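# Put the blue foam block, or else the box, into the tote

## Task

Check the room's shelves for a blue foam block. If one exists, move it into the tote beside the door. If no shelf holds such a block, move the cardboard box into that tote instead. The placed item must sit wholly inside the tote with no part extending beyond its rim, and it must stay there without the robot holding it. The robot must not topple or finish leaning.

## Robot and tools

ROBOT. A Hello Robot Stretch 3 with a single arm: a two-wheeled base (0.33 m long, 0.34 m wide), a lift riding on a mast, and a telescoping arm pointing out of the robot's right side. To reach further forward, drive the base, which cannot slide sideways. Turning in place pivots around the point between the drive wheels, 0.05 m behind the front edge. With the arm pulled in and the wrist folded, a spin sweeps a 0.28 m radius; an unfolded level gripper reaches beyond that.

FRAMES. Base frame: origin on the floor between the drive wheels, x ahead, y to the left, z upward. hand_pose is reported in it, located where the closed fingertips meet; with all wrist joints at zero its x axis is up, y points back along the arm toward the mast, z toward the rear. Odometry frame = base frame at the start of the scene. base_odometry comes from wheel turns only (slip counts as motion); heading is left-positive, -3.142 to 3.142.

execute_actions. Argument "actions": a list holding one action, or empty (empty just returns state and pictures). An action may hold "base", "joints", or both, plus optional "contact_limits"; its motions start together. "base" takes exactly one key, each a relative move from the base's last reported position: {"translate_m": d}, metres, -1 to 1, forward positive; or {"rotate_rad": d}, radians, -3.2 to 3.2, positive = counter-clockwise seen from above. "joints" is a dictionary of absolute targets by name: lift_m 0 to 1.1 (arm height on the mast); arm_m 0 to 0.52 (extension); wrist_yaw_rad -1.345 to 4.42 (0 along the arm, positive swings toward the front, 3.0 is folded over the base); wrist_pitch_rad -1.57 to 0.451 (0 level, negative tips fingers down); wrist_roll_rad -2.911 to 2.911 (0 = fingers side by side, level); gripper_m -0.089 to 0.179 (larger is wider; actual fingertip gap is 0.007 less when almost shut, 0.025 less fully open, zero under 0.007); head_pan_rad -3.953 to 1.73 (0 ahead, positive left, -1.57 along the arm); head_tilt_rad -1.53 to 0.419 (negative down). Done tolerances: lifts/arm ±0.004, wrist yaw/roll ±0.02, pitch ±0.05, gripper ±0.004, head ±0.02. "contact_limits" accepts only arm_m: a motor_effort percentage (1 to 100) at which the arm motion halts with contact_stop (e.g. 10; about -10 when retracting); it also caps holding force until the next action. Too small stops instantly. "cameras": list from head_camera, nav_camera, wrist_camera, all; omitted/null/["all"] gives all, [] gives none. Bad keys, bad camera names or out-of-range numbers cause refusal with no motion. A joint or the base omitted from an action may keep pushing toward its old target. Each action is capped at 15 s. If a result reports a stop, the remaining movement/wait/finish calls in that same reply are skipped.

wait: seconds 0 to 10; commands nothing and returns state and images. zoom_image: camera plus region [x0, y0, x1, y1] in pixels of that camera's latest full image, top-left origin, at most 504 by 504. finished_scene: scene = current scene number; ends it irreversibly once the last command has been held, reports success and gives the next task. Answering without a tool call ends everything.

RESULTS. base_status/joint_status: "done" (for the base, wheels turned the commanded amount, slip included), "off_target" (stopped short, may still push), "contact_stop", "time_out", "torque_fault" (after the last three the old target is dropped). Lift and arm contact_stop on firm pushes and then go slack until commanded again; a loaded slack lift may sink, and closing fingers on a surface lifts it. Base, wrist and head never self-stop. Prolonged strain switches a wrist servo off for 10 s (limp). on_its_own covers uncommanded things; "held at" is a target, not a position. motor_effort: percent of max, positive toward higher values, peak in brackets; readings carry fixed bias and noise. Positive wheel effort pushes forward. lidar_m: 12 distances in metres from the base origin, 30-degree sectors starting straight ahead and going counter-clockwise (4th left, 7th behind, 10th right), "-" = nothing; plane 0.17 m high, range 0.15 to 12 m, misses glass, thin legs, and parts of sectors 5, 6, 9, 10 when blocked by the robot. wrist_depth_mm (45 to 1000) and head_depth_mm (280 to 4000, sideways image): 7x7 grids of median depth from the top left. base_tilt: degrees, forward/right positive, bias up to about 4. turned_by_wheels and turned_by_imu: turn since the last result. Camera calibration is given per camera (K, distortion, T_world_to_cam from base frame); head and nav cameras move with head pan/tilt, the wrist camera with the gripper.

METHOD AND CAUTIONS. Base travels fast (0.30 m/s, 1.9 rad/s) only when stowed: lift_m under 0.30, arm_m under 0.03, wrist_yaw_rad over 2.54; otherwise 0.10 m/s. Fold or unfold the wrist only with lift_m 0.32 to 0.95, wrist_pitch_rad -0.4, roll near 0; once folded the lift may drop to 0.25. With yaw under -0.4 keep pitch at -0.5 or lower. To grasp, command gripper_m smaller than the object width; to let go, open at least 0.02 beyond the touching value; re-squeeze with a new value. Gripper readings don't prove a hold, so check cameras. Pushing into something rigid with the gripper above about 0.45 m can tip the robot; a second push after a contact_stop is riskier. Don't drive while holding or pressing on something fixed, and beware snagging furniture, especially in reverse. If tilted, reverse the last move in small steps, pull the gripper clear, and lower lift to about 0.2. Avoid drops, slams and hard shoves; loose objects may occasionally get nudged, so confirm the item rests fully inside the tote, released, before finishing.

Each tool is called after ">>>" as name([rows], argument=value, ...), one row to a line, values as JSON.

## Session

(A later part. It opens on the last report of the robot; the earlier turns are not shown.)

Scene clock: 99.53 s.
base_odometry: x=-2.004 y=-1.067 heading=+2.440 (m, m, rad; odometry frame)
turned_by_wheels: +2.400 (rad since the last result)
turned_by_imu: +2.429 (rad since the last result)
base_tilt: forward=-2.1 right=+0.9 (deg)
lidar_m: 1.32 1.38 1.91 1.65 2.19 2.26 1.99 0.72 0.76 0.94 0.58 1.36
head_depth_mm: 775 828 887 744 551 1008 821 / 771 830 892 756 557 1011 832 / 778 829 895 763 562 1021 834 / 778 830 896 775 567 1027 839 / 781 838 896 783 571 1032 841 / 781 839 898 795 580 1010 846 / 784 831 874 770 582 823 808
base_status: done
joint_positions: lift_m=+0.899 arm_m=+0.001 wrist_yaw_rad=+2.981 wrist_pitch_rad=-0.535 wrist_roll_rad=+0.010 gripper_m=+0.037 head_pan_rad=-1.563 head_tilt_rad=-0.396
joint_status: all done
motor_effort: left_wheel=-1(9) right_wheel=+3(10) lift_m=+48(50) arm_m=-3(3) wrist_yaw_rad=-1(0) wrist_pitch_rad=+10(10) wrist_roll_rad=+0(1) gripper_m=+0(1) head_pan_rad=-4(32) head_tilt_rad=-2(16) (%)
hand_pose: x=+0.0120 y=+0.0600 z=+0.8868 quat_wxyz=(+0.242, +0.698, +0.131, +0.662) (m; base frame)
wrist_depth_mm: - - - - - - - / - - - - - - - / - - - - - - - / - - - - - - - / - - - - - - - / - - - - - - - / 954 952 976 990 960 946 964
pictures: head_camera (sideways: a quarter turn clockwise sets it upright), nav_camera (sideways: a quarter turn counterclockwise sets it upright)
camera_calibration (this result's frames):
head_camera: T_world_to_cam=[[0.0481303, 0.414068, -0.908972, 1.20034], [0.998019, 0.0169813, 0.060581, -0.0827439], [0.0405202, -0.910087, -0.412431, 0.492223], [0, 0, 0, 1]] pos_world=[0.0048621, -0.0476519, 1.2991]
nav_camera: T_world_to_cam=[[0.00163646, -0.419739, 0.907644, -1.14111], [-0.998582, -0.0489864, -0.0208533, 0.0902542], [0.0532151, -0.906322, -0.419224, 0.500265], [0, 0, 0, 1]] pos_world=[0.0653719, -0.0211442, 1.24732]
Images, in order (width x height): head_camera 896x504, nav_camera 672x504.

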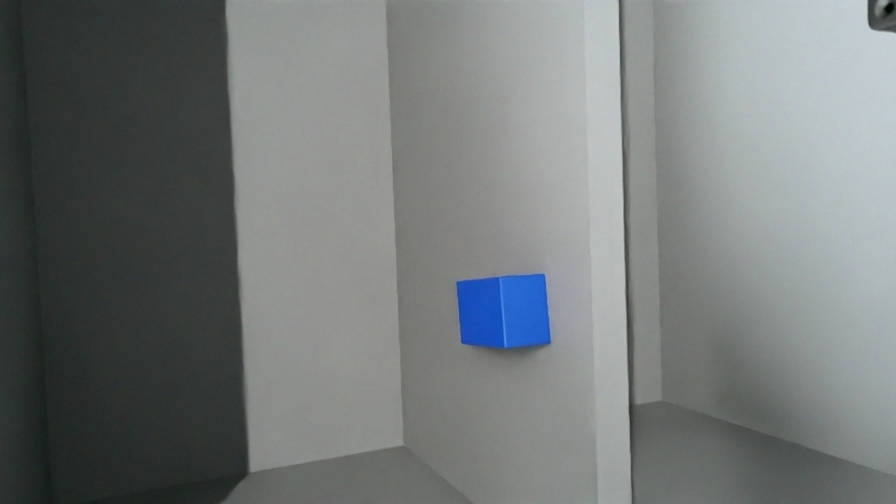

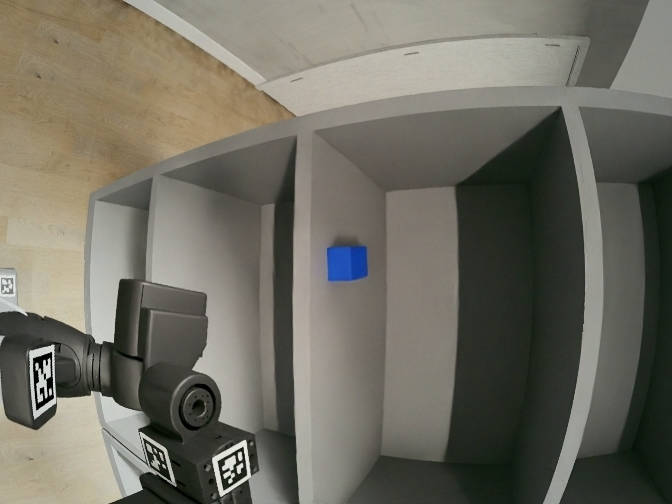

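>>> execute_actions([
  {"joints":{"lift_m":0.93,"wrist_yaw_rad":0,"wrist_pitch_rad":-0.4,"gripper_m":0.17}},
], cameras=[])

>>> execute_actions([
  {"joints":{"wrist_pitch_rad":0}},
], cameras=["wrist_camera"])

Scene clock: 105.13 s.
base_odometry: x=-2.004 y=-1.067 heading=+2.440 (m, m, rad; odometry frame)
turned_by_wheels: +0.000 (rad since the last result)
turned_by_imu: +0.001 (rad since the last result)
base_tilt: forward=-2.0 right=+0.8 (deg)
lidar_m: 1.32 1.38 1.90 1.65 2.18 2.26 1.99 0.72 0.76 0.94 0.58 1.37
head_depth_mm: 776 823 891 747 551 1017 824 / 776 825 894 753 557 1049 - / 777 835 891 762 562 1053 - / 779 832 892 775 567 1026 839 / 782 833 894 783 571 1054 819 / 784 840 896 795 578 1009 848 / 785 831 871 770 582 822 802
base_status: not commanded
joint_positions: lift_m=+0.929 arm_m=+0.001 wrist_yaw_rad=+0.002 wrist_pitch_rad=-0.420 wrist_roll_rad=+0.010 gripper_m=+0.170 head_pan_rad=-1.563 head_tilt_rad=-0.396
joint_status: all done
motor_effort: left_wheel=-1(1) right_wheel=+3(3) lift_m=+49(53) arm_m=-3(3) wrist_yaw_rad=-1(1) wrist_pitch_rad=+12(14) wrist_roll_rad=+0(1) gripper_m=+0(83) head_pan_rad=-3(4) head_tilt_rad=-2(2) (%)
hand_pose: x=-0.0211 y=-0.3696 z=+0.9416 quat_wxyz=(+0.689, +0.148, -0.694, -0.148) (m; base frame)
wrist_depth_mm: 353 279 280 356 360 356 355 / 228 232 234 239 242 247 248 / 403 592 733 765 773 764 562 / 411 611 821 803 825 812 564 / 398 667 719 726 746 729 555 / 377 591 623 620 614 586 526 / 444 518 536 533 532 532 521
pictures: none
No camera images: the call's "cameras" was empty. Leave "cameras" out to get every camera's image.

Scene clock: 106.20 s.
base_odometry: x=-2.004 y=-1.067 heading=+2.440 (m, m, rad; odometry frame)
turned_by_wheels: +0.000 (rad since the last result)
turned_by_imu: +0.000 (rad since the last result)
base_tilt: forward=-2.1 right=+0.8 (deg)
lidar_m: 1.32 1.38 1.91 1.65 2.18 2.25 1.99 0.72 0.76 0.94 0.58 1.36
head_depth_mm: 773 827 889 743 553 977 847 / 778 831 888 754 558 1108 - / 777 833 893 765 562 1100 - / 778 832 899 771 569 1025 838 / 780 831 895 787 571 1019 843 / 784 838 899 796 578 1008 845 / 782 831 871 768 581 827 812
base_status: not commanded
joint_positions: lift_m=+0.929 arm_m=+0.001 wrist_yaw_rad=+0.002 wrist_pitch_rad=-0.024 wrist_roll_rad=+0.010 gripper_m=+0.170 head_pan_rad=-1.563 head_tilt_rad=-0.396
joint_status: all done
motor_effort: left_wheel=-1(1) right_wheel=+3(3) lift_m=+49(49) arm_m=-3(4) wrist_yaw_rad=-3(1) wrist_pitch_rad=+14(13) wrist_roll_rad=+0(0) gripper_m=+0(1) head_pan_rad=-2(3) head_tilt_rad=-2(2) (%)
hand_pose: x=-0.0210 y=-0.4011 z=+1.0379 quat_wxyz=(+0.704, +0.009, -0.710, -0.008) (m; base frame)
wrist_depth_mm: 417 618 627 648 643 650 554 / 417 622 655 661 655 678 567 / 406 613 683 689 690 709 559 / 401 504 348 476 468 457 445 / 322 292 288 283 278 298 274 / - 259 749 780 774 780 516 / 413 596 784 798 783 757 615
pictures: wrist_camera
camera_calibration (this result's frames):
wrist_camera: T_world_to_cam=[[-0.999164, 0.0284183, -0.0293823, 0.0168876], [0.0354595, 0.24498, -0.968879, 1.13271], [-0.0203358, -0.969112, -0.245783, 0.0339352], [0, 0, 0, 1]] pos_world=[-0.0226018, -0.245085, 1.1063]
Images, in order (width x height): wrist_camera 644x364.

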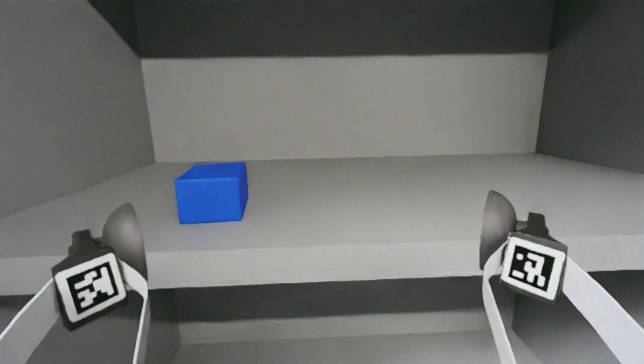

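>>> execute_actions([
  {"base":{"translate_m":0.125},"joints":{"lift_m":0.855,"arm_m":0.12}},
], cameras=["wrist_camera"])

Scene clock: 110.97 s.
base_odometry: x=-2.099 y=-0.987 heading=+2.440 (m, m, rad; odometry frame)
turned_by_wheels: +0.000 (rad since the last result)
turned_by_imu: -0.059 (rad since the last result)
base_tilt: forward=-3.4 right=-0.9 (deg)
lidar_m: 1.21 1.24 1.64 1.64 1.99 2.35 2.09 0.81 0.87 0.94 0.54 1.27
head_depth_mm: 828 884 943 805 610 1114 - / 805 878 940 821 619 - - / 761 876 934 836 601 - - / 723 874 935 853 609 1076 863 / 690 869 930 873 614 1067 876 / 660 863 926 888 596 934 831 / 630 784 744 708 602 648 671
base_status: done
joint_positions: lift_m=+0.855 arm_m=+0.118 wrist_yaw_rad=+0.032 wrist_pitch_rad=-0.087 wrist_roll_rad=-0.004 gripper_m=+0.170 head_pan_rad=-1.563 head_tilt_rad=-0.396
joint_status: all done
on_its_own: arm_m is at rest, and its effort (+24) is outside its rest range (-14 to +14); wrist_yaw_rad is at rest, and its effort (-24) is outside its rest range (-12 to +12); wrist_pitch_rad is at rest, and its effort (+51) is outside its rest range (-20 to +32)
motor_effort: left_wheel=+4(8) right_wheel=+1(8) lift_m=+22(45) arm_m=+24(29) wrist_yaw_rad=-24(24) wrist_pitch_rad=+51(52) wrist_roll_rad=+7(7) gripper_m=-3(4) head_pan_rad=-3(1) head_tilt_rad=-2(2) (%)
hand_pose: x=-0.0134 y=-0.5164 z=+0.9479 quat_wxyz=(+0.708, +0.042, -0.704, -0.020) (m; base frame)
wrist_depth_mm: 331 499 546 552 564 587 584 / 328 497 569 584 594 602 597 / 314 427 218 261 393 368 344 / 181 178 172 168 170 175 176 / 160 163 167 170 175 435 566 / - 516 681 688 705 709 597 / 322 469 677 689 671 664 661
pictures: wrist_camera
camera_calibration (this result's frames):
wrist_camera: T_world_to_cam=[[-0.999902, -0.00122568, -0.0139162, -0.00481114], [0.012874, 0.305932, -0.951966, 1.08859], [0.00542423, -0.952052, -0.305887, -0.0336799], [0, 0, 0, 1]] pos_world=[-0.0186425, -0.365105, 1.02593]
Images, in order (width x height): wrist_camera 644x364.

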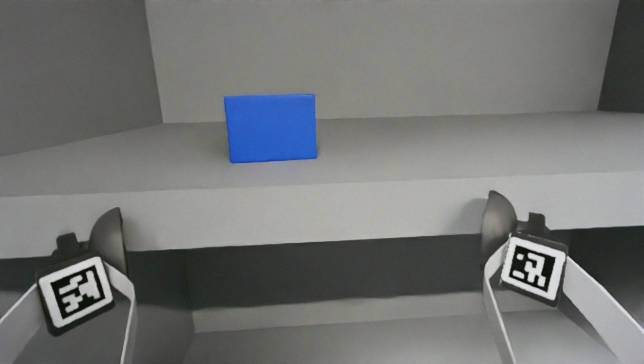

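Too low; hit the edge. Retract and raise.

>>> execute_actions([
  {"joints":{"arm_m":0.03}},
], cameras=[])

>>> execute_actions([
  {"joints":{"lift_m":0.93,"wrist_pitch_rad":0,"wrist_yaw_rad":0}},
], cameras=[])

>>> execute_actions([
  {"joints":{"arm_m":0.14},"contact_limits":{"arm_m":12}},
], cameras=["wrist_camera"])

Scene clock: 116.50 s.
base_odometry: x=-2.099 y=-0.987 heading=+2.440 (m, m, rad; odometry frame)
turned_by_wheels: +0.000 (rad since the last result)
turned_by_imu: -0.050 (rad since the last result)
base_tilt: forward=-2.0 right=+0.9 (deg)
lidar_m: 1.21 1.23 1.58 1.64 1.99 2.34 2.08 0.80 0.82 0.94 0.53 1.30
head_depth_mm: 800 861 922 747 577 1002 842 / 793 850 915 754 584 1012 839 / 789 844 907 763 563 1039 - / 782 840 898 778 568 1029 836 / 776 830 889 782 572 1016 841 / 769 822 879 798 553 1005 844 / 765 808 849 746 560 718 684
base_status: not commanded
joint_positions: lift_m=+0.855 arm_m=+0.030 wrist_yaw_rad=+0.050 wrist_pitch_rad=-0.021 wrist_roll_rad=+0.015 gripper_m=+0.170 head_pan_rad=-1.563 head_tilt_rad=-0.396
joint_status: all done
on_its_own: wrist_yaw_rad is held at +0.049, not at your +0.000, by its stall guard, which is not easing now
motor_effort: left_wheel=+2(8) right_wheel=-1(22) lift_m=+22(22) arm_m=-5(23) wrist_yaw_rad=+1(23) wrist_pitch_rad=+12(50) wrist_roll_rad=-2(7) gripper_m=+0(4) head_pan_rad=-3(2) head_tilt_rad=-2(2) (%)
hand_pose: x=-0.0088 y=-0.4307 z=+0.9646 quat_wxyz=(+0.702, +0.025, -0.712, +0.010) (m; base frame)
wrist_depth_mm: 344 540 597 615 642 657 600 / 341 525 625 640 658 660 615 / 327 446 293 353 473 435 396 / 205 210 216 222 229 236 244 / 310 557 690 703 720 755 626 / 305 602 705 726 769 771 582 / 334 504 692 703 690 682 652
pictures: none
No camera images: the call's "cameras" was empty. Leave "cameras" out to get every camera's image.

Scene clock: 118.00 s.
base_odometry: x=-2.099 y=-0.987 heading=+2.440 (m, m, rad; odometry frame)
turned_by_wheels: +0.000 (rad since the last result)
turned_by_imu: +0.000 (rad since the last result)
base_tilt: forward=-2.0 right=+1.0 (deg)
lidar_m: 1.21 1.23 1.58 1.64 1.99 2.35 2.09 0.80 0.82 0.94 0.53 1.30
head_depth_mm: 801 858 920 745 578 1075 - / 795 849 910 755 581 - - / 787 844 902 766 551 - - / 782 838 900 771 567 1033 835 / 777 832 891 784 573 1037 841 / 769 821 881 795 553 1011 849 / 765 806 848 745 559 718 681
base_status: not commanded
joint_positions: lift_m=+0.930 arm_m=+0.030 wrist_yaw_rad=+0.002 wrist_pitch_rad=-0.021 wrist_roll_rad=+0.015 gripper_m=+0.170 head_pan_rad=-1.563 head_tilt_rad=-0.396
joint_status: all done
motor_effort: left_wheel=+2(2) right_wheel=-1(1) lift_m=+48(50) arm_m=-5(5) wrist_yaw_rad=-1(5) wrist_pitch_rad=+12(12) wrist_roll_rad=-2(2) gripper_m=+0(0) head_pan_rad=-4(2) head_tilt_rad=-2(2) (%)
hand_pose: x=-0.0210 y=-0.4310 z=+1.0387 quat_wxyz=(+0.702, +0.008, -0.712, -0.007) (m; base frame)
wrist_depth_mm: 383 578 603 619 649 665 564 / 378 587 620 654 660 693 581 / 371 605 639 663 702 715 576 / 367 494 344 477 465 457 439 / 310 300 283 286 279 300 279 / - 222 230 241 255 807 539 / 365 521 748 762 795 747 645
pictures: none
No camera images: the call's "cameras" was empty. Leave "cameras" out to get every camera's image.

Scene clock: 120.07 s.
base_odometry: x=-2.099 y=-0.987 heading=+2.440 (m, m, rad; odometry frame)
turned_by_wheels: +0.000 (rad since the last result)
turned_by_imu: +0.001 (rad since the last result)
base_tilt: forward=-1.9 right=+0.9 (deg)
lidar_m: 1.21 1.23 1.58 1.64 1.99 2.35 2.10 0.80 0.83 0.94 0.53 1.30
head_depth_mm: 803 859 923 746 - - 785 / 791 852 914 757 - - 803 / 791 844 907 786 - - 810 / 784 836 896 778 570 1024 839 / 778 828 889 788 548 1037 844 / 771 823 879 792 554 1008 846 / 765 808 848 746 558 718 682
base_status: not commanded
joint_positions: lift_m=+0.930 arm_m=+0.140 wrist_yaw_rad=+0.001 wrist_pitch_rad=-0.021 wrist_roll_rad=+0.015 gripper_m=+0.170 head_pan_rad=-1.563 head_tilt_rad=-0.396
joint_status: all done
motor_effort: left_wheel=+2(2) right_wheel=-1(1) lift_m=+48(48) arm_m=+6(6) wrist_yaw_rad=-1(0) wrist_pitch_rad=+12(12) wrist_roll_rad=-2(2) gripper_m=+0(1) head_pan_rad=-4(3) head_tilt_rad=-2(2) (%)
contact_limits: arm_m 12 (drawing in: default 29, maximum 48; extending or still: default 40, maximum 66)
hand_pose: x=-0.0213 y=-0.5403 z=+1.0387 quat_wxyz=(+0.702, +0.008, -0.712, -0.008) (m; base frame)
wrist_depth_mm: 399 484 503 535 546 564 565 / 391 496 519 535 568 589 563 / 388 514 531 562 584 610 572 / 384 504 498 482 465 450 442 / 315 274 182 283 278 296 268 / - 185 182 202 199 186 194 / 155 160 158 156 155 153 153
pictures: wrist_camera
camera_calibration (this result's frames):
wrist_camera: T_world_to_cam=[[-0.998965, 0.0293711, -0.0347208, 0.0266929], [0.0408125, 0.242168, -0.969376, 1.16665], [-0.0200634, -0.96979, -0.243116, -0.103897], [0, 0, 0, 1]] pos_world=[-0.0230331, -0.384068, 1.10659]
Images, in order (width x height): wrist_camera 644x364.

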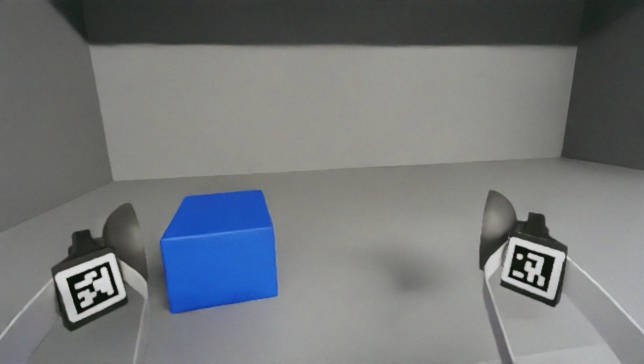

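>>> execute_actions([
  {"base":{"translate_m":0.06},"joints":{"lift_m":0.905}},
], cameras=[])

>>> execute_actions([
  {"joints":{"arm_m":0.2},"contact_limits":{"arm_m":15}},
], cameras=["wrist_camera"])

Scene clock: 124.70 s.
base_odometry: x=-2.145 y=-0.948 heading=+2.440 (m, m, rad; odometry frame)
turned_by_wheels: +0.000 (rad since the last result)
turned_by_imu: +0.001 (rad since the last result)
base_tilt: forward=-1.9 right=+1.0 (deg)
lidar_m: 1.15 1.17 1.50 1.64 2.03 2.41 2.20 0.84 0.90 0.89 0.51 1.24
head_depth_mm: 798 851 918 743 575 - - / 789 845 909 753 - - 790 / 787 838 901 765 - - 793 / 779 835 890 772 568 1010 837 / 774 826 886 780 530 1038 843 / 766 817 866 769 554 805 744 / 648 648 604 567 517 555 627
base_status: done
joint_positions: lift_m=+0.906 arm_m=+0.140 wrist_yaw_rad=+0.001 wrist_pitch_rad=-0.021 wrist_roll_rad=+0.015 gripper_m=+0.170 head_pan_rad=-1.563 head_tilt_rad=-0.396
joint_status: all done
motor_effort: left_wheel=+2(9) right_wheel=-1(6) lift_m=+20(45) arm_m=+6(5) wrist_yaw_rad=+0(1) wrist_pitch_rad=+12(12) wrist_roll_rad=-2(2) gripper_m=+0(0) head_pan_rad=-4(3) head_tilt_rad=-2(2) (%)
hand_pose: x=-0.0213 y=-0.5403 z=+1.0147 quat_wxyz=(+0.702, +0.008, -0.712, -0.008) (m; base frame)
wrist_depth_mm: 316 473 498 505 541 562 574 / 315 487 513 533 559 589 592 / 308 489 529 555 574 602 604 / 306 393 387 180 365 358 343 / 248 232 225 176 216 232 213 / - 162 160 157 155 146 151 / 125 125 124 122 126 132 138
pictures: none
No camera images: the call's "cameras" was empty. Leave "cameras" out to get every camera's image.

Scene clock: 126.30 s.
base_odometry: x=-2.145 y=-0.948 heading=+2.440 (m, m, rad; odometry frame)
turned_by_wheels: +0.000 (rad since the last result)
turned_by_imu: +0.000 (rad since the last result)
base_tilt: forward=-2.0 right=+0.8 (deg)
lidar_m: 1.15 1.17 1.50 1.64 2.03 2.40 2.20 0.85 0.90 0.89 0.51 1.23
head_depth_mm: 797 852 918 745 - - 826 / 790 847 909 795 - - 830 / 787 836 901 808 - - 829 / 779 828 890 773 557 1024 836 / 774 822 885 790 546 1031 842 / 764 816 871 772 554 803 744 / 650 647 606 568 517 554 628
base_status: not commanded
joint_positions: lift_m=+0.906 arm_m=+0.200 wrist_yaw_rad=+0.001 wrist_pitch_rad=-0.021 wrist_roll_rad=+0.015 gripper_m=+0.170 head_pan_rad=-1.563 head_tilt_rad=-0.396
joint_status: all done
motor_effort: left_wheel=+2(1) right_wheel=-1(1) lift_m=+20(21) arm_m=+6(5) wrist_yaw_rad=-1(0) wrist_pitch_rad=+12(12) wrist_roll_rad=-2(2) gripper_m=+0(0) head_pan_rad=-3(3) head_tilt_rad=-2(2) (%)
contact_limits: arm_m 15 (drawing in: default 29, maximum 48; extending or still: default 40, maximum 66)
hand_pose: x=-0.0213 y=-0.6003 z=+1.0147 quat_wxyz=(+0.702, +0.008, -0.712, -0.008) (m; base frame)
wrist_depth_mm: 317 427 440 459 485 505 534 / 323 445 456 476 501 519 552 / 316 451 467 494 514 554 560 / 313 394 386 180 367 353 344 / 243 233 209 115 186 232 211 / - 160 151 116 139 146 152 / 126 125 122 117 121 120 119
pictures: wrist_camera
camera_calibration (this result's frames):
wrist_camera: T_world_to_cam=[[-0.998965, 0.0293969, -0.0347214, 0.0276315], [0.040819, 0.242152, -0.969379, 1.15791], [-0.0200889, -0.969793, -0.243101, -0.167937], [0, 0, 0, 1]] pos_world=[-0.0230357, -0.444068, 1.08259]
Images, in order (width x height): wrist_camera 644x364.

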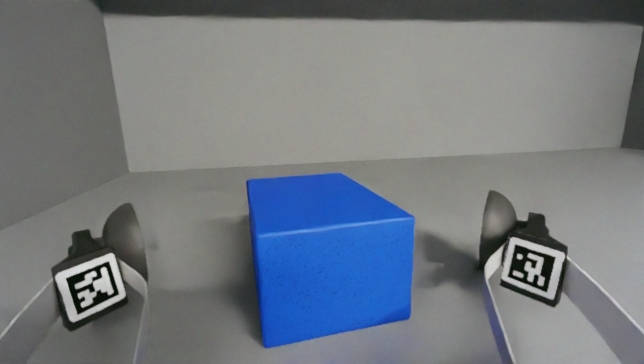

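>>> execute_actions([
  {"joints":{"arm_m":0.225,"gripper_m":0.03}},
], cameras=[])

>>> execute_actions([
  {"joints":{"lift_m":0.94}},
], cameras=[])

>>> execute_actions([
  {"joints":{"arm_m":0.0,"head_pan_rad":0.3,"head_tilt_rad":-0.7}},
], cameras=["wrist_camera","nav_camera"])

Scene clock: 131.20 s.
base_odometry: x=-2.145 y=-0.948 heading=+2.440 (m, m, rad; odometry frame)
turned_by_wheels: +0.000 (rad since the last result)
turned_by_imu: +0.001 (rad since the last result)
base_tilt: forward=-2.0 right=+1.0 (deg)
lidar_m: 1.15 1.17 1.50 1.65 2.03 2.41 2.20 0.85 0.90 0.89 0.51 1.23
head_depth_mm: 796 857 916 766 - 945 821 / 791 844 910 801 - 951 827 / 785 837 896 809 - 961 834 / 777 829 891 819 566 1026 837 / 773 820 888 783 547 1029 844 / 767 817 868 770 552 803 743 / 647 649 605 568 517 553 628
base_status: not commanded
joint_positions: lift_m=+0.906 arm_m=+0.225 wrist_yaw_rad=+0.001 wrist_pitch_rad=-0.021 wrist_roll_rad=+0.015 gripper_m=+0.031 head_pan_rad=-1.563 head_tilt_rad=-0.396
joint_status: all done
motor_effort: left_wheel=+2(2) right_wheel=-1(1) lift_m=+20(20) arm_m=+7(7) wrist_yaw_rad=+0(2) wrist_pitch_rad=+12(12) wrist_roll_rad=-2(2) gripper_m=-22(96) head_pan_rad=-3(4) head_tilt_rad=-2(2) (%)
hand_pose: x=-0.0213 y=-0.6253 z=+1.0147 quat_wxyz=(+0.702, +0.008, -0.712, -0.008) (m; base frame)
wrist_depth_mm: 321 403 418 439 461 472 491 / 324 410 435 453 467 496 519 / 320 431 451 463 498 516 534 / 315 393 386 374 363 349 345 / 233 231 107 105 104 213 210 / 164 163 89 93 99 153 151 / 126 124 94 97 105 120 119
pictures: none
No camera images: the call's "cameras" was empty. Leave "cameras" out to get every camera's image.

Scene clock: 132.33 s.
base_odometry: x=-2.145 y=-0.948 heading=+2.440 (m, m, rad; odometry frame)
turned_by_wheels: +0.000 (rad since the last result)
turned_by_imu: +0.000 (rad since the last result)
base_tilt: forward=-2.1 right=+0.9 (deg)
lidar_m: 1.15 1.17 1.51 1.65 2.03 2.41 2.19 0.84 0.90 0.89 0.51 1.23
head_depth_mm: 800 854 918 838 - 977 821 / 788 844 912 855 - 980 828 / 781 837 899 870 - 987 831 / 773 831 892 827 555 1027 839 / 772 822 878 781 548 1032 845 / 766 818 870 771 552 801 743 / 648 648 604 568 517 553 619
base_status: not commanded
joint_positions: lift_m=+0.939 arm_m=+0.225 wrist_yaw_rad=+0.001 wrist_pitch_rad=-0.023 wrist_roll_rad=+0.015 gripper_m=+0.037 head_pan_rad=-1.563 head_tilt_rad=-0.396
joint_status: all done
on_its_own: gripper_m is held at +0.036, not at your +0.030, by its stall guard, which is not easing now
motor_effort: left_wheel=+2(2) right_wheel=-1(1) lift_m=+49(51) arm_m=+6(5) wrist_yaw_rad=+0(0) wrist_pitch_rad=+13(13) wrist_roll_rad=-2(2) gripper_m=-20(22) head_pan_rad=-3(2) head_tilt_rad=-2(2) (%)
hand_pose: x=-0.0213 y=-0.6252 z=+1.0482 quat_wxyz=(+0.702, +0.009, -0.712, -0.008) (m; base frame)
wrist_depth_mm: 321 402 422 441 456 477 499 / 325 415 436 454 469 500 516 / 319 431 449 474 489 515 535 / 318 440 457 466 503 485 472 / 297 319 107 105 104 297 289 / 228 226 89 93 99 212 211 / 176 172 94 97 104 166 165
pictures: none
No camera images: the call's "cameras" was empty. Leave "cameras" out to get every camera's image.

Scene clock: 135.23 s.
base_odometry: x=-2.145 y=-0.948 heading=+2.440 (m, m, rad; odometry frame)
turned_by_wheels: +0.000 (rad since the last result)
turned_by_imu: +0.001 (rad since the last result)
base_tilt: forward=-2.0 right=+0.9 (deg)
lidar_m: 1.15 1.17 1.50 1.64 2.03 2.40 2.20 0.85 0.90 0.89 0.51 1.23
head_depth_mm: 939 1050 1186 1365 1520 1345 1176 / 955 1067 1210 1389 1556 1349 1180 / 974 1088 1244 1425 1577 1361 1181 / 987 1094 1256 1468 1593 1369 1188 / 999 1115 1292 1506 1606 1378 1201 / 1019 1139 1326 1559 1627 1383 1202 / 1040 1167 1362 1578 1630 1387 1201
base_status: not commanded
joint_positions: lift_m=+0.939 arm_m=+0.001 wrist_yaw_rad=+0.000 wrist_pitch_rad=-0.024 wrist_roll_rad=+0.014 gripper_m=+0.037 head_pan_rad=+0.293 head_tilt_rad=-0.691
joint_status: all done
on_its_own: gripper_m is held at +0.036, not at your +0.030, by its stall guard, which is not easing now
motor_effort: left_wheel=+2(2) right_wheel=-1(1) lift_m=+49(49) arm_m=-6(5) wrist_yaw_rad=-1(1) wrist_pitch_rad=+14(14) wrist_roll_rad=-2(2) gripper_m=-20(20) head_pan_rad=+2(32) head_tilt_rad=-4(23) (%)
hand_pose: x=-0.0214 y=-0.4012 z=+1.0481 quat_wxyz=(+0.702, +0.009, -0.712, -0.009) (m; base frame)
wrist_depth_mm: 295 487 621 642 676 702 637 / 295 465 642 657 704 736 643 / 290 459 664 691 742 754 632 / 286 424 535 522 519 489 475 / 279 320 107 105 104 302 307 / 239 242 89 93 99 834 653 / 261 460 95 97 104 788 674
pictures: nav_camera (sideways: a quarter turn counterclockwise sets it upright), wrist_camera
camera_calibration (this result's frames):
nav_camera: T_world_to_cam=[[0.638142, 0.190661, 0.745938, -0.934146], [0.320217, -0.946806, -0.03194, 0.096633], [0.700168, 0.259244, -0.665249, 0.816407], [0, 0, 0, 1]] pos_world=[-0.00644775, 0.0579489, 1.24302]
wrist_camera: T_world_to_cam=[[-0.998971, 0.0299554, -0.0340607, 0.0223455], [0.0403588, 0.244262, -0.968869, 1.14242], [-0.0207031, -0.969246, -0.24522, 0.0356181], [0, 0, 0, 1]] pos_world=[-0.0230467, -0.245196, 1.11635]
Images, in order (width x height): nav_camera 672x504, wrist_camera 644x364.

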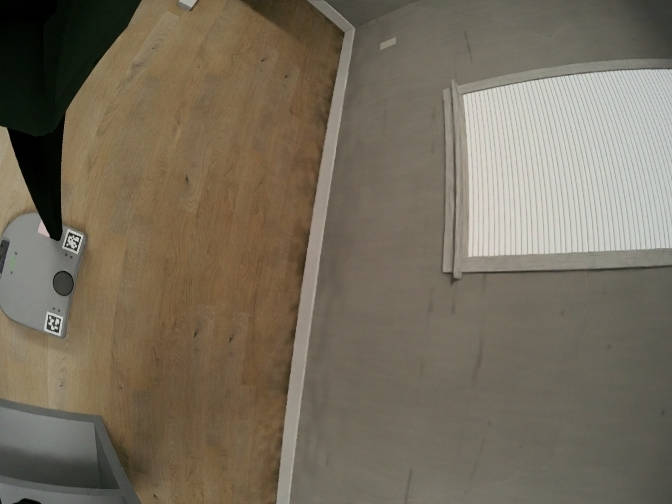

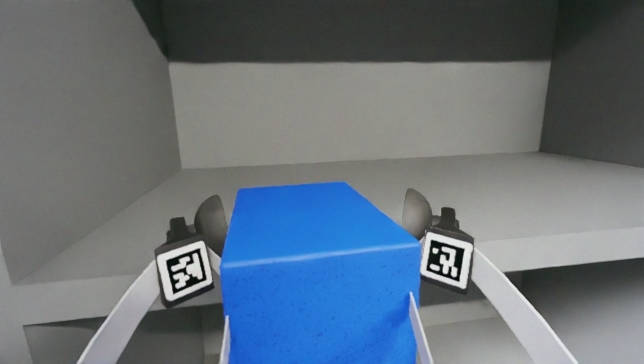

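>>> execute_actions([
  {"joints":{"wrist_pitch_rad":-0.4,"wrist_yaw_rad":3.0}},
], cameras=[])

>>> execute_actions([
  {"joints":{"lift_m":0.29}},
], cameras=[])

>>> execute_actions([
  {"base":{"translate_m":0.65}},
], cameras=[])

>>> execute_actions([
  {"base":{"rotate_rad":-1.57}},
], cameras=[])

>>> execute_actions([
  {"base":{"translate_m":1.0}},
], cameras=["nav_camera","wrist_camera"])

Scene clock: 144.10 s.
base_odometry: x=-2.145 y=-0.948 heading=+2.440 (m, m, rad; odometry frame)
turned_by_wheels: +0.000 (rad since the last result)
turned_by_imu: +0.001 (rad since the last result)
base_tilt: forward=-2.0 right=+0.9 (deg)
lidar_m: 1.15 1.17 1.50 1.64 2.02 2.41 2.19 0.85 0.90 0.89 0.51 1.23
head_depth_mm: 943 1049 1186 1369 1527 1347 1175 / 959 1063 1203 1395 1546 1358 1178 / 973 1089 1241 1444 1584 1357 1183 / 988 1106 1256 1461 1601 1362 1187 / 1000 1123 1296 1502 1610 1378 1192 / 1018 1141 1316 1552 1627 1376 1195 / 1041 1173 1352 1587 1624 1392 1199
base_status: not commanded
joint_positions: lift_m=+0.939 arm_m=+0.001 wrist_yaw_rad=+2.998 wrist_pitch_rad=-0.419 wrist_roll_rad=+0.014 gripper_m=+0.037 head_pan_rad=+0.293 head_tilt_rad=-0.691
joint_status: all done
on_its_own: gripper_m is held at +0.036, not at your +0.030, by its stall guard, which is not easing now
motor_effort: left_wheel=+2(2) right_wheel=-1(1) lift_m=+49(49) arm_m=-5(6) wrist_yaw_rad=+1(0) wrist_pitch_rad=+11(12) wrist_roll_rad=-2(2) gripper_m=-20(20) head_pan_rad=+2(3) head_tilt_rad=-4(4) (%)
hand_pose: x=+0.0108 y=+0.0764 z=+0.9520 quat_wxyz=(+0.197, +0.705, +0.096, +0.675) (m; base frame)
wrist_depth_mm: - - - - - - - / - - - - - - - / - - - - - - - / - - - - - - - / - - 107 105 104 - - / - - 89 93 99 - - / - - 93 97 105 - -
pictures: none
No camera images: the call's "cameras" was empty. Leave "cameras" out to get every camera's image.

Scene clock: 150.83 s.
base_odometry: x=-2.145 y=-0.948 heading=+2.440 (m, m, rad; odometry frame)
turned_by_wheels: +0.000 (rad since the last result)
turned_by_imu: +0.002 (rad since the last result)
base_tilt: forward=-2.1 right=+0.9 (deg)
lidar_m: 1.15 1.17 1.50 1.64 2.02 2.41 2.20 0.85 0.90 0.89 0.51 1.23
head_depth_mm: 937 1047 1177 1360 1520 1339 1173 / 953 1060 1212 1398 1540 1348 1177 / 975 1088 1231 1437 1570 1361 1184 / 987 1105 1264 1465 1614 1379 1185 / 997 1116 1291 1505 1621 1365 1192 / 1020 1143 1319 1543 1629 1377 1201 / 1040 1167 1353 1592 1640 1389 1204
base_status: not commanded
joint_positions: lift_m=+0.290 arm_m=+0.001 wrist_yaw_rad=+2.999 wrist_pitch_rad=-0.420 wrist_roll_rad=+0.014 gripper_m=+0.037 head_pan_rad=+0.293 head_tilt_rad=-0.691
joint_status: all done
on_its_own: gripper_m is held at +0.036, not at your +0.030, by its stall guard, which is not easing now
motor_effort: left_wheel=+2(2) right_wheel=-1(1) lift_m=+21(46) arm_m=-5(4) wrist_yaw_rad=+2(0) wrist_pitch_rad=+12(12) wrist_roll_rad=-2(2) gripper_m=-19(20) head_pan_rad=+3(3) head_tilt_rad=-4(4) (%)
hand_pose: x=+0.0107 y=+0.0762 z=+0.3026 quat_wxyz=(+0.198, +0.705, +0.097, +0.674) (m; base frame)
wrist_depth_mm: - - - - - - - / - - - - - - - / 893 - 923 904 911 897 905 / 720 688 707 712 704 706 712 / 582 574 107 105 104 586 576 / 490 504 89 93 99 487 480 / 446 - 93 97 105 427 429
pictures: none
No camera images: the call's "cameras" was empty. Leave "cameras" out to get every camera's image.

Scene clock: 154.70 s.
base_odometry: x=-2.641 y=-0.528 heading=+2.440 (m, m, rad; odometry frame)
turned_by_wheels: +0.000 (rad since the last result)
turned_by_imu: +0.001 (rad since the last result)
base_tilt: forward=-2.0 right=+1.0 (deg)
lidar_m: 0.51 0.51 0.66 1.46 2.19 2.51 2.84 1.38 0.63 2.62 0.80 0.54
head_depth_mm: 390 434 491 565 668 813 1031 / 396 442 500 578 685 837 1081 / 403 451 512 593 705 876 1105 / 410 458 523 607 729 907 1129 / 417 468 535 626 751 944 1158 / 425 478 548 642 775 978 1170 / 433 489 561 650 800 1020 1191
base_status: done
joint_positions: lift_m=+0.290 arm_m=+0.001 wrist_yaw_rad=+2.999 wrist_pitch_rad=-0.420 wrist_roll_rad=+0.014 gripper_m=+0.037 head_pan_rad=+0.293 head_tilt_rad=-0.692
joint_status: not commanded
on_its_own: gripper_m is held at +0.036, not at your +0.030, by its stall guard, which is not easing now
motor_effort: left_wheel=+2(13) right_wheel=-1(8) lift_m=+21(21) arm_m=-4(5) wrist_yaw_rad=+1(2) wrist_pitch_rad=+12(12) wrist_roll_rad=-2(2) gripper_m=-20(20) head_pan_rad=+3(3) head_tilt_rad=-4(5) (%)
hand_pose: x=+0.0106 y=+0.0762 z=+0.3026 quat_wxyz=(+0.197, +0.705, +0.097, +0.674) (m; base frame)
wrist_depth_mm: - - - - 875 601 445 / - - - - 916 608 462 / 912 - 925 905 855 628 471 / 725 709 721 704 709 634 485 / 596 584 107 105 104 583 492 / 492 510 89 94 99 491 470 / 440 - 93 97 105 424 425
pictures: none
No camera images: the call's "cameras" was empty. Leave "cameras" out to get every camera's image.

Scene clock: 156.90 s.
base_odometry: x=-2.641 y=-0.528 heading=+0.870 (m, m, rad; odometry frame)
turned_by_wheels: -1.570 (rad since the last result)
turned_by_imu: -1.580 (rad since the last result)
base_tilt: forward=-2.0 right=+1.0 (deg)
lidar_m: 2.62 0.79 0.54 0.51 0.52 0.66 1.52 1.81 2.51 2.39 0.65 0.63
head_depth_mm: 2181 2385 2341 1912 1572 1329 1173 / 2208 2472 2261 1912 1587 1349 1170 / 2247 2501 2448 1930 1591 1365 1177 / 2073 2200 2268 1926 1603 1360 1185 / 1419 1483 1577 1730 1574 1379 1193 / 1131 1175 1215 1275 1326 1317 1198 / 917 942 978 1010 1052 1086 1122
base_status: done
joint_positions: lift_m=+0.290 arm_m=+0.001 wrist_yaw_rad=+2.999 wrist_pitch_rad=-0.420 wrist_roll_rad=+0.014 gripper_m=+0.037 head_pan_rad=+0.293 head_tilt_rad=-0.692
joint_status: not commanded
on_its_own: gripper_m is held at +0.036, not at your +0.030, by its stall guard, which is not easing now
motor_effort: left_wheel=+3(14) right_wheel=-2(9) lift_m=+21(21) arm_m=-4(5) wrist_yaw_rad=+1(1) wrist_pitch_rad=+12(12) wrist_roll_rad=-2(2) gripper_m=-20(20) head_pan_rad=+2(3) head_tilt_rad=-4(4) (%)
hand_pose: x=+0.0106 y=+0.0762 z=+0.3026 quat_wxyz=(+0.197, +0.705, +0.097, +0.674) (m; base frame)
wrist_depth_mm: 420 - 474 513 562 613 673 / 445 - 521 568 623 686 757 / 493 - 574 628 677 760 812 / 525 554 608 641 714 704 718 / 561 577 107 105 104 587 571 / 495 504 89 94 99 483 485 / 441 - 93 97 104 428 425
pictures: none
No camera images: the call's "cameras" was empty. Leave "cameras" out to get every camera's image.

Scene clock: 162.00 s.
base_odometry: x=-1.997 y=+0.236 heading=+0.870 (m, m, rad; odometry frame)
turned_by_wheels: +0.000 (rad since the last result)
turned_by_imu: +0.001 (rad since the last result)
base_tilt: forward=-2.0 right=+0.9 (deg)
lidar_m: 1.62 0.88 0.63 0.59 0.60 0.77 1.77 0.59 0.40 0.40 2.52 1.73
head_depth_mm: 1341 1494 1672 1847 1587 1344 1160 / 1359 1522 1713 1882 1548 1353 1177 / 1378 1543 1750 1902 1550 1359 1183 / 1410 1580 1802 1930 1605 1359 1186 / 1439 1616 1793 1857 1609 1369 1196 / 1304 1308 1377 1445 1508 1379 1194 / 1033 1060 1099 1130 1178 1220 1180
base_status: done
joint_positions: lift_m=+0.290 arm_m=+0.001 wrist_yaw_rad=+2.999 wrist_pitch_rad=-0.421 wrist_roll_rad=+0.014 gripper_m=+0.037 head_pan_rad=+0.293 head_tilt_rad=-0.693
joint_status: not commanded
on_its_own: gripper_m is held at +0.036, not at your +0.030, by its stall guard, which is not easing now
motor_effort: left_wheel=+3(13) right_wheel=-2(6) lift_m=+21(21) arm_m=-5(5) wrist_yaw_rad=+0(0) wrist_pitch_rad=+12(12) wrist_roll_rad=-2(2) gripper_m=-19(20) head_pan_rad=+2(2) head_tilt_rad=-4(4) (%)
hand_pose: x=+0.0106 y=+0.0762 z=+0.3026 quat_wxyz=(+0.197, +0.705, +0.097, +0.674) (m; base frame)
wrist_depth_mm: 474 - 547 590 626 675 752 / 517 - 596 647 707 759 830 / 563 - 643 712 773 816 909 / 601 632 680 714 702 699 701 / 584 579 107 105 104 586 578 / 490 507 89 93 99 484 484 / 437 - 93 97 105 425 427
pictures: nav_camera (sideways: a quarter turn counterclockwise sets it upright), wrist_camera
camera_calibration (this result's frames):
nav_camera: T_world_to_cam=[[0.638959, 0.191068, 0.745133, -0.933103], [0.320399, -0.946743, -0.0319802, 0.0966841], [0.699339, 0.259174, -0.666148, 0.817581], [0, 0, 0, 1]] pos_world=[-0.00652919, 0.0579255, 1.24301]
wrist_camera: T_world_to_cam=[[0.98299, -0.182618, -0.0195125, 0.00543578], [-0.125112, -0.588068, -0.799077, 0.316026], [0.134451, 0.787926, -0.600913, 0.288305], [0, 0, 0, 1]] pos_world=[-0.00456759, -0.0403251, 0.425881]
Images, in order (width x height): nav_camera 672x504, wrist_camera 644x364.

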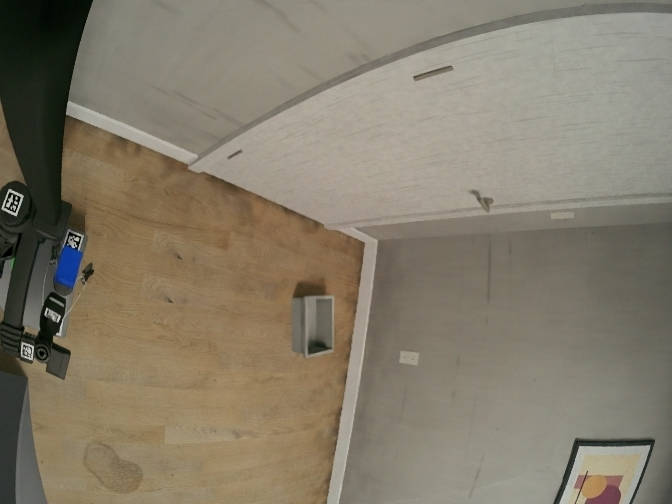

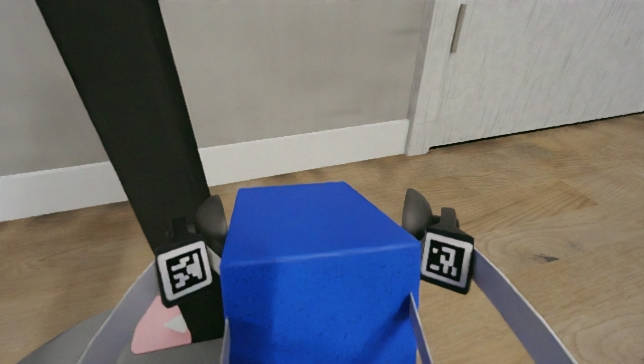

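>>> execute_actions([
  {"base":{"translate_m":0.58}},
], cameras=[])

>>> execute_actions([
  {"base":{"rotate_rad":1.57},"joints":{"lift_m":0.45,"head_pan_rad":-1.57,"head_tilt_rad":-0.9}},
], cameras=[])

>>> execute_actions([
  {"joints":{"wrist_yaw_rad":0}},
], cameras=["head_camera"])

Scene clock: 172.60 s.
base_odometry: x=-1.623 y=+0.679 heading=+0.870 (m, m, rad; odometry frame)
turned_by_wheels: +0.000 (rad since the last result)
turned_by_imu: +0.002 (rad since the last result)
base_tilt: forward=-2.0 right=+1.0 (deg)
lidar_m: 1.05 0.99 0.65 0.61 0.62 0.84 1.91 0.77 0.91 2.07 1.62 1.11
head_depth_mm: 850 950 1074 1228 1439 1343 1169 / 863 968 1093 1250 1472 1346 1151 / 879 988 1116 1302 1490 1300 1158 / 897 1005 1146 1334 1516 1312 1166 / 919 1025 1178 1362 1555 1365 1190 / 930 1045 1208 1402 1544 1375 1200 / 951 1071 1179 1271 1308 1308 1200
base_status: done
joint_positions: lift_m=+0.290 arm_m=+0.001 wrist_yaw_rad=+2.999 wrist_pitch_rad=-0.421 wrist_roll_rad=+0.014 gripper_m=+0.037 head_pan_rad=+0.293 head_tilt_rad=-0.693
joint_status: not commanded
on_its_own: gripper_m is held at +0.036, not at your +0.030, by its stall guard, which is not easing now
motor_effort: left_wheel=+3(13) right_wheel=-2(6) lift_m=+21(21) arm_m=-5(5) wrist_yaw_rad=+1(1) wrist_pitch_rad=+12(12) wrist_roll_rad=-2(2) gripper_m=-20(20) head_pan_rad=+3(2) head_tilt_rad=-4(4) (%)
hand_pose: x=+0.0105 y=+0.0762 z=+0.3026 quat_wxyz=(+0.197, +0.705, +0.097, +0.674) (m; base frame)
wrist_depth_mm: 517 - 581 615 673 727 820 / 557 - 621 677 741 811 901 / 612 - 690 764 821 842 879 / 645 651 715 724 720 700 700 / 596 584 107 105 104 574 502 / 491 511 89 93 99 492 479 / 446 - 92 97 105 425 427
pictures: none
No camera images: the call's "cameras" was empty. Leave "cameras" out to get every camera's image.

Scene clock: 175.87 s.
base_odometry: x=-1.623 y=+0.679 heading=+2.440 (m, m, rad; odometry frame)
turned_by_wheels: +1.570 (rad since the last result)
turned_by_imu: +1.589 (rad since the last result)
base_tilt: forward=-2.0 right=+1.1 (deg)
lidar_m: 0.62 0.62 0.83 1.88 0.82 0.91 2.06 1.63 1.11 1.05 0.99 0.66
head_depth_mm: 970 1137 1359 1551 1392 1231 1124 / 963 1120 1333 1542 1391 1234 - / 951 1107 1311 1529 1391 1240 - / 946 1092 1296 1526 1352 1239 1092 / 942 1081 1287 1522 1358 1231 1124 / 927 1066 1266 1537 1419 1260 1137 / 918 1061 1244 1527 1423 1269 1129
base_status: done
joint_positions: lift_m=+0.449 arm_m=+0.001 wrist_yaw_rad=+2.999 wrist_pitch_rad=-0.421 wrist_roll_rad=+0.014 gripper_m=+0.037 head_pan_rad=-1.563 head_tilt_rad=-0.889
joint_status: all done
on_its_own: gripper_m is held at +0.036, not at your +0.030, by its stall guard, which is not easing now
motor_effort: left_wheel=-1(10) right_wheel=+3(10) lift_m=+49(52) arm_m=-5(5) wrist_yaw_rad=+0(1) wrist_pitch_rad=+12(12) wrist_roll_rad=-2(2) gripper_m=-20(20) head_pan_rad=-3(31) head_tilt_rad=-5(21) (%)
hand_pose: x=+0.0105 y=+0.0762 z=+0.4615 quat_wxyz=(+0.198, +0.705, +0.097, +0.674) (m; base frame)
wrist_depth_mm: 587 - - - - 744 551 / 599 - - - - 747 581 / 655 - - - - 790 586 / 718 788 980 987 967 817 604 / 774 797 107 105 104 767 624 / 678 679 89 93 99 672 619 / 587 586 93 97 104 592 587
pictures: none
No camera images: the call's "cameras" was empty. Leave "cameras" out to get every camera's image.

Scene clock: 178.37 s.
base_odometry: x=-1.623 y=+0.679 heading=+2.440 (m, m, rad; odometry frame)
turned_by_wheels: +0.000 (rad since the last result)
turned_by_imu: +0.001 (rad since the last result)
base_tilt: forward=-1.9 right=+0.8 (deg)
lidar_m: 0.61 0.62 0.83 1.87 0.82 0.91 2.06 1.63 1.11 1.05 0.99 0.66
head_depth_mm: 975 1133 1356 1545 1371 1231 1126 / 962 1116 1334 1548 1384 1240 - / 955 1101 1319 1538 1394 1185 - / 944 1092 1290 1533 1350 1222 1117 / 940 1076 1270 1538 1346 1232 1120 / 926 1075 1265 1525 1417 1253 1131 / 918 1057 1241 1528 1411 1263 1131
base_status: not commanded
joint_positions: lift_m=+0.449 arm_m=+0.001 wrist_yaw_rad=+0.002 wrist_pitch_rad=-0.421 wrist_roll_rad=+0.013 gripper_m=+0.037 head_pan_rad=-1.563 head_tilt_rad=-0.889
joint_status: all done
on_its_own: gripper_m is held at +0.036, not at your +0.030, by its stall guard, which is not easing now
motor_effort: left_wheel=-1(1) right_wheel=+3(4) lift_m=+49(49) arm_m=-5(5) wrist_yaw_rad=-1(2) wrist_pitch_rad=+12(12) wrist_roll_rad=-1(2) gripper_m=-20(20) head_pan_rad=-3(3) head_tilt_rad=-6(5) (%)
hand_pose: x=-0.0211 y=-0.3696 z=+0.4615 quat_wxyz=(+0.687, +0.148, -0.696, -0.148) (m; base frame)
wrist_depth_mm: 650 682 698 731 761 777 823 / 715 741 756 786 841 888 938 / 769 804 848 876 950 985 - / 840 867 932 934 985 977 - / 784 812 107 105 104 782 808 / 672 680 89 94 99 671 673 / 592 524 94 97 105 575 583
pictures: head_camera (sideways: a quarter turn clockwise sets it upright)
camera_calibration (this result's frames):
head_camera: T_world_to_cam=[[0.0451789, 0.795378, -0.604427, 0.803379], [0.998252, -0.0128666, 0.0576846, -0.0789358], [0.0381042, -0.605977, -0.794569, 0.989345], [0, 0, 0, 1]] pos_world=[0.00480386, -0.0404862, 1.27624]
Images, in order (width x height): head_camera 896x504.

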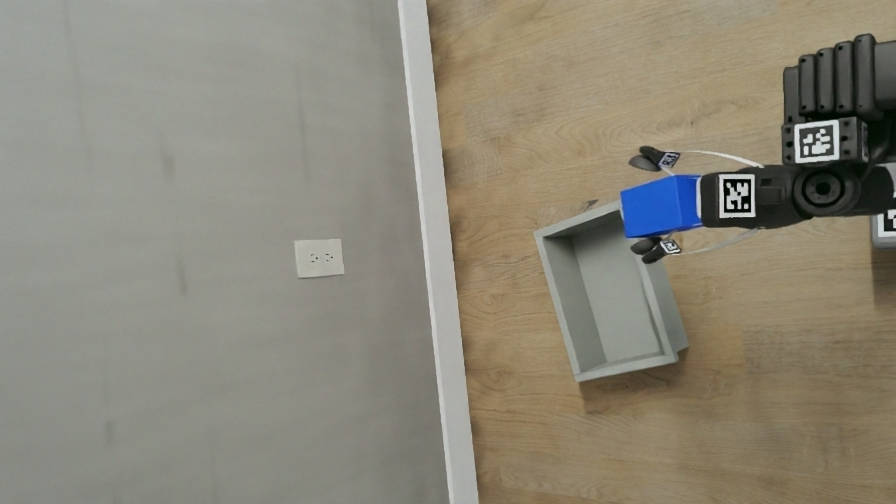

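>>> execute_actions([
  {"base":{"translate_m":0.155},"joints":{"arm_m":0.2,"wrist_pitch_rad":-0.8,"lift_m":0.42}},
], cameras=["head_camera","wrist_camera"])

Scene clock: 184.23 s.
base_odometry: x=-1.741 y=+0.780 heading=+2.440 (m, m, rad; odometry frame)
turned_by_wheels: +0.000 (rad since the last result)
turned_by_imu: +0.001 (rad since the last result)
base_tilt: forward=-2.0 right=+0.9 (deg)
lidar_m: 0.46 0.47 0.63 1.41 0.86 0.92 2.10 1.61 1.10 1.03 0.72 0.49
head_depth_mm: 964 1123 1343 1542 1381 1233 1109 / 945 1107 1325 1535 1413 1228 - / 942 1087 1293 1525 1402 1207 1127 / 930 1079 1286 1526 1351 1227 1117 / 923 1068 1262 1524 1411 1253 1129 / 911 1055 1236 1514 1419 1251 1128 / 903 1043 1236 1462 1398 1263 1132
base_status: done
joint_positions: lift_m=+0.420 arm_m=+0.200 wrist_yaw_rad=+0.000 wrist_pitch_rad=-0.813 wrist_roll_rad=+0.013 gripper_m=+0.037 head_pan_rad=-1.563 head_tilt_rad=-0.889
joint_status: all done
on_its_own: gripper_m is held at +0.036, not at your +0.030, by its stall guard, which is not easing now
motor_effort: left_wheel=-1(4) right_wheel=+3(9) lift_m=+21(46) arm_m=+5(5) wrist_yaw_rad=-1(1) wrist_pitch_rad=+7(12) wrist_roll_rad=-1(1) gripper_m=-20(20) head_pan_rad=-3(3) head_tilt_rad=-5(5) (%)
hand_pose: x=-0.0215 y=-0.5033 z=+0.3566 quat_wxyz=(+0.645, +0.278, -0.653, -0.282) (m; base frame)
wrist_depth_mm: 559 585 618 635 677 706 740 / 635 658 690 728 739 753 777 / 648 649 645 648 666 673 670 / 582 588 587 463 585 596 599 / 527 532 107 105 104 544 547 / 482 493 89 93 99 497 505 / 455 457 94 97 105 461 469
pictures: head_camera (sideways: a quarter turn clockwise sets it upright), wrist_camera
camera_calibration (this result's frames):
head_camera: T_world_to_cam=[[0.0452311, 0.795375, -0.604427, 0.803379], [0.998251, -0.012932, 0.0576846, -0.0789358], [0.0380645, -0.605979, -0.794569, 0.989345], [0, 0, 0, 1]] pos_world=[0.00480121, -0.0404861, 1.27624]
wrist_camera: T_world_to_cam=[[-0.99899, 0.0448926, -0.00167679, -0.0023124], [0.039488, 0.8597, -0.509271, 0.643208], [-0.021421, -0.508823, -0.860605, 0.218288], [0, 0, 0, 1]] pos_world=[-0.0230331, -0.441792, 0.515423]
Images, in order (width x height): head_camera 896x504, wrist_camera 644x364.

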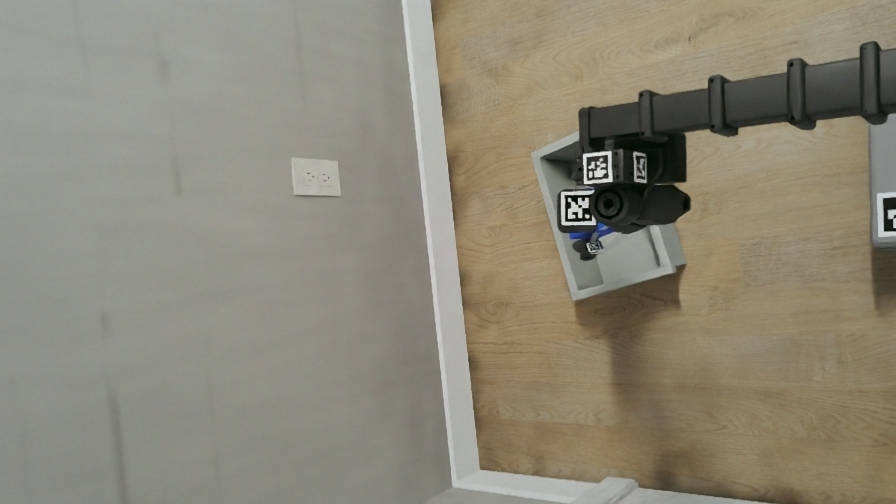

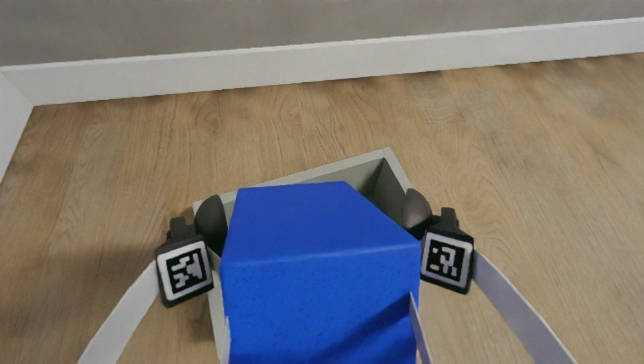

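>>> execute_actions([
  {"joints":{"arm_m":0.235,"lift_m":0.24}},
], cameras=["head_camera","wrist_camera"])

Scene clock: 188.97 s.
base_odometry: x=-1.741 y=+0.780 heading=+2.440 (m, m, rad; odometry frame)
turned_by_wheels: +0.000 (rad since the last result)
turned_by_imu: +0.001 (rad since the last result)
base_tilt: forward=-2.2 right=+0.9 (deg)
lidar_m: 0.46 0.47 0.63 1.42 0.86 0.92 2.10 1.61 1.10 0.52 0.72 0.49
head_depth_mm: 963 1116 1341 1536 1376 1230 1112 / 952 1106 1325 1536 1386 1247 1130 / 943 1089 1295 1521 1365 1204 1125 / 930 1077 1282 1530 1369 1229 1123 / 916 1068 1269 1518 1406 1253 1122 / 915 1056 1250 1518 1418 1256 1134 / 906 1039 1229 1465 1394 1246 1134
base_status: not commanded
joint_positions: lift_m=+0.240 arm_m=+0.235 wrist_yaw_rad=+0.000 wrist_pitch_rad=-0.814 wrist_roll_rad=+0.013 gripper_m=+0.037 head_pan_rad=-1.563 head_tilt_rad=-0.889
joint_status: all done
on_its_own: gripper_m is held at +0.036, not at your +0.030, by its stall guard, which is not easing now
motor_effort: left_wheel=-1(2) right_wheel=+3(3) lift_m=+21(19) arm_m=+5(4) wrist_yaw_rad=+0(0) wrist_pitch_rad=+8(8) wrist_roll_rad=-1(1) gripper_m=-20(20) head_pan_rad=-3(3) head_tilt_rad=-6(5) (%)
hand_pose: x=-0.0215 y=-0.5381 z=+0.1764 quat_wxyz=(+0.645, +0.278, -0.653, -0.282) (m; base frame)
wrist_depth_mm: 506 523 533 549 548 560 562 / 464 480 473 475 317 489 490 / 421 419 286 324 340 428 435 / 376 291 326 363 368 278 395 / 342 250 107 105 104 244 361 / 319 305 89 94 99 321 325 / 295 200 94 97 105 299 304
pictures: head_camera (sideways: a quarter turn clockwise sets it upright), wrist_camera
camera_calibration (this result's frames):
head_camera: T_world_to_cam=[[0.0452311, 0.795375, -0.604427, 0.803379], [0.998251, -0.012932, 0.0576846, -0.0789358], [0.0380645, -0.605979, -0.794569, 0.989345], [0, 0, 0, 1]] pos_world=[0.00480121, -0.0404861, 1.27624]
wrist_camera: T_world_to_cam=[[-0.99899, 0.0448947, -0.00163487, -0.00105781], [0.0394882, 0.86017, -0.508477, 0.581508], [-0.0214217, -0.508028, -0.861074, 0.04604], [0, 0, 0, 1]] pos_world=[-0.0230332, -0.476758, 0.335326]
Images, in order (width x height): head_camera 896x504, wrist_camera 644x364.

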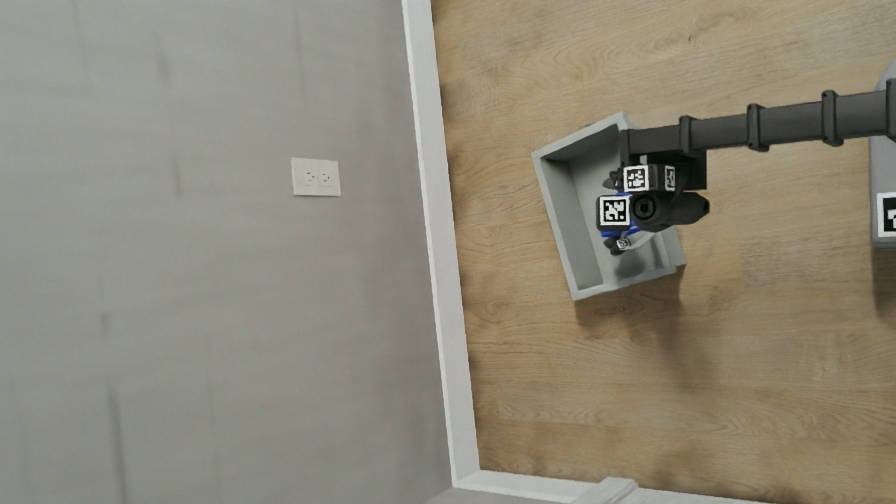

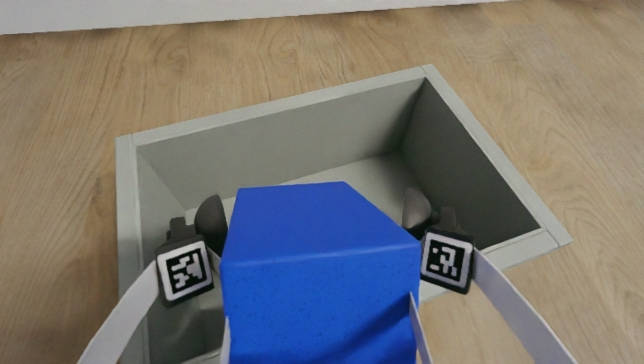

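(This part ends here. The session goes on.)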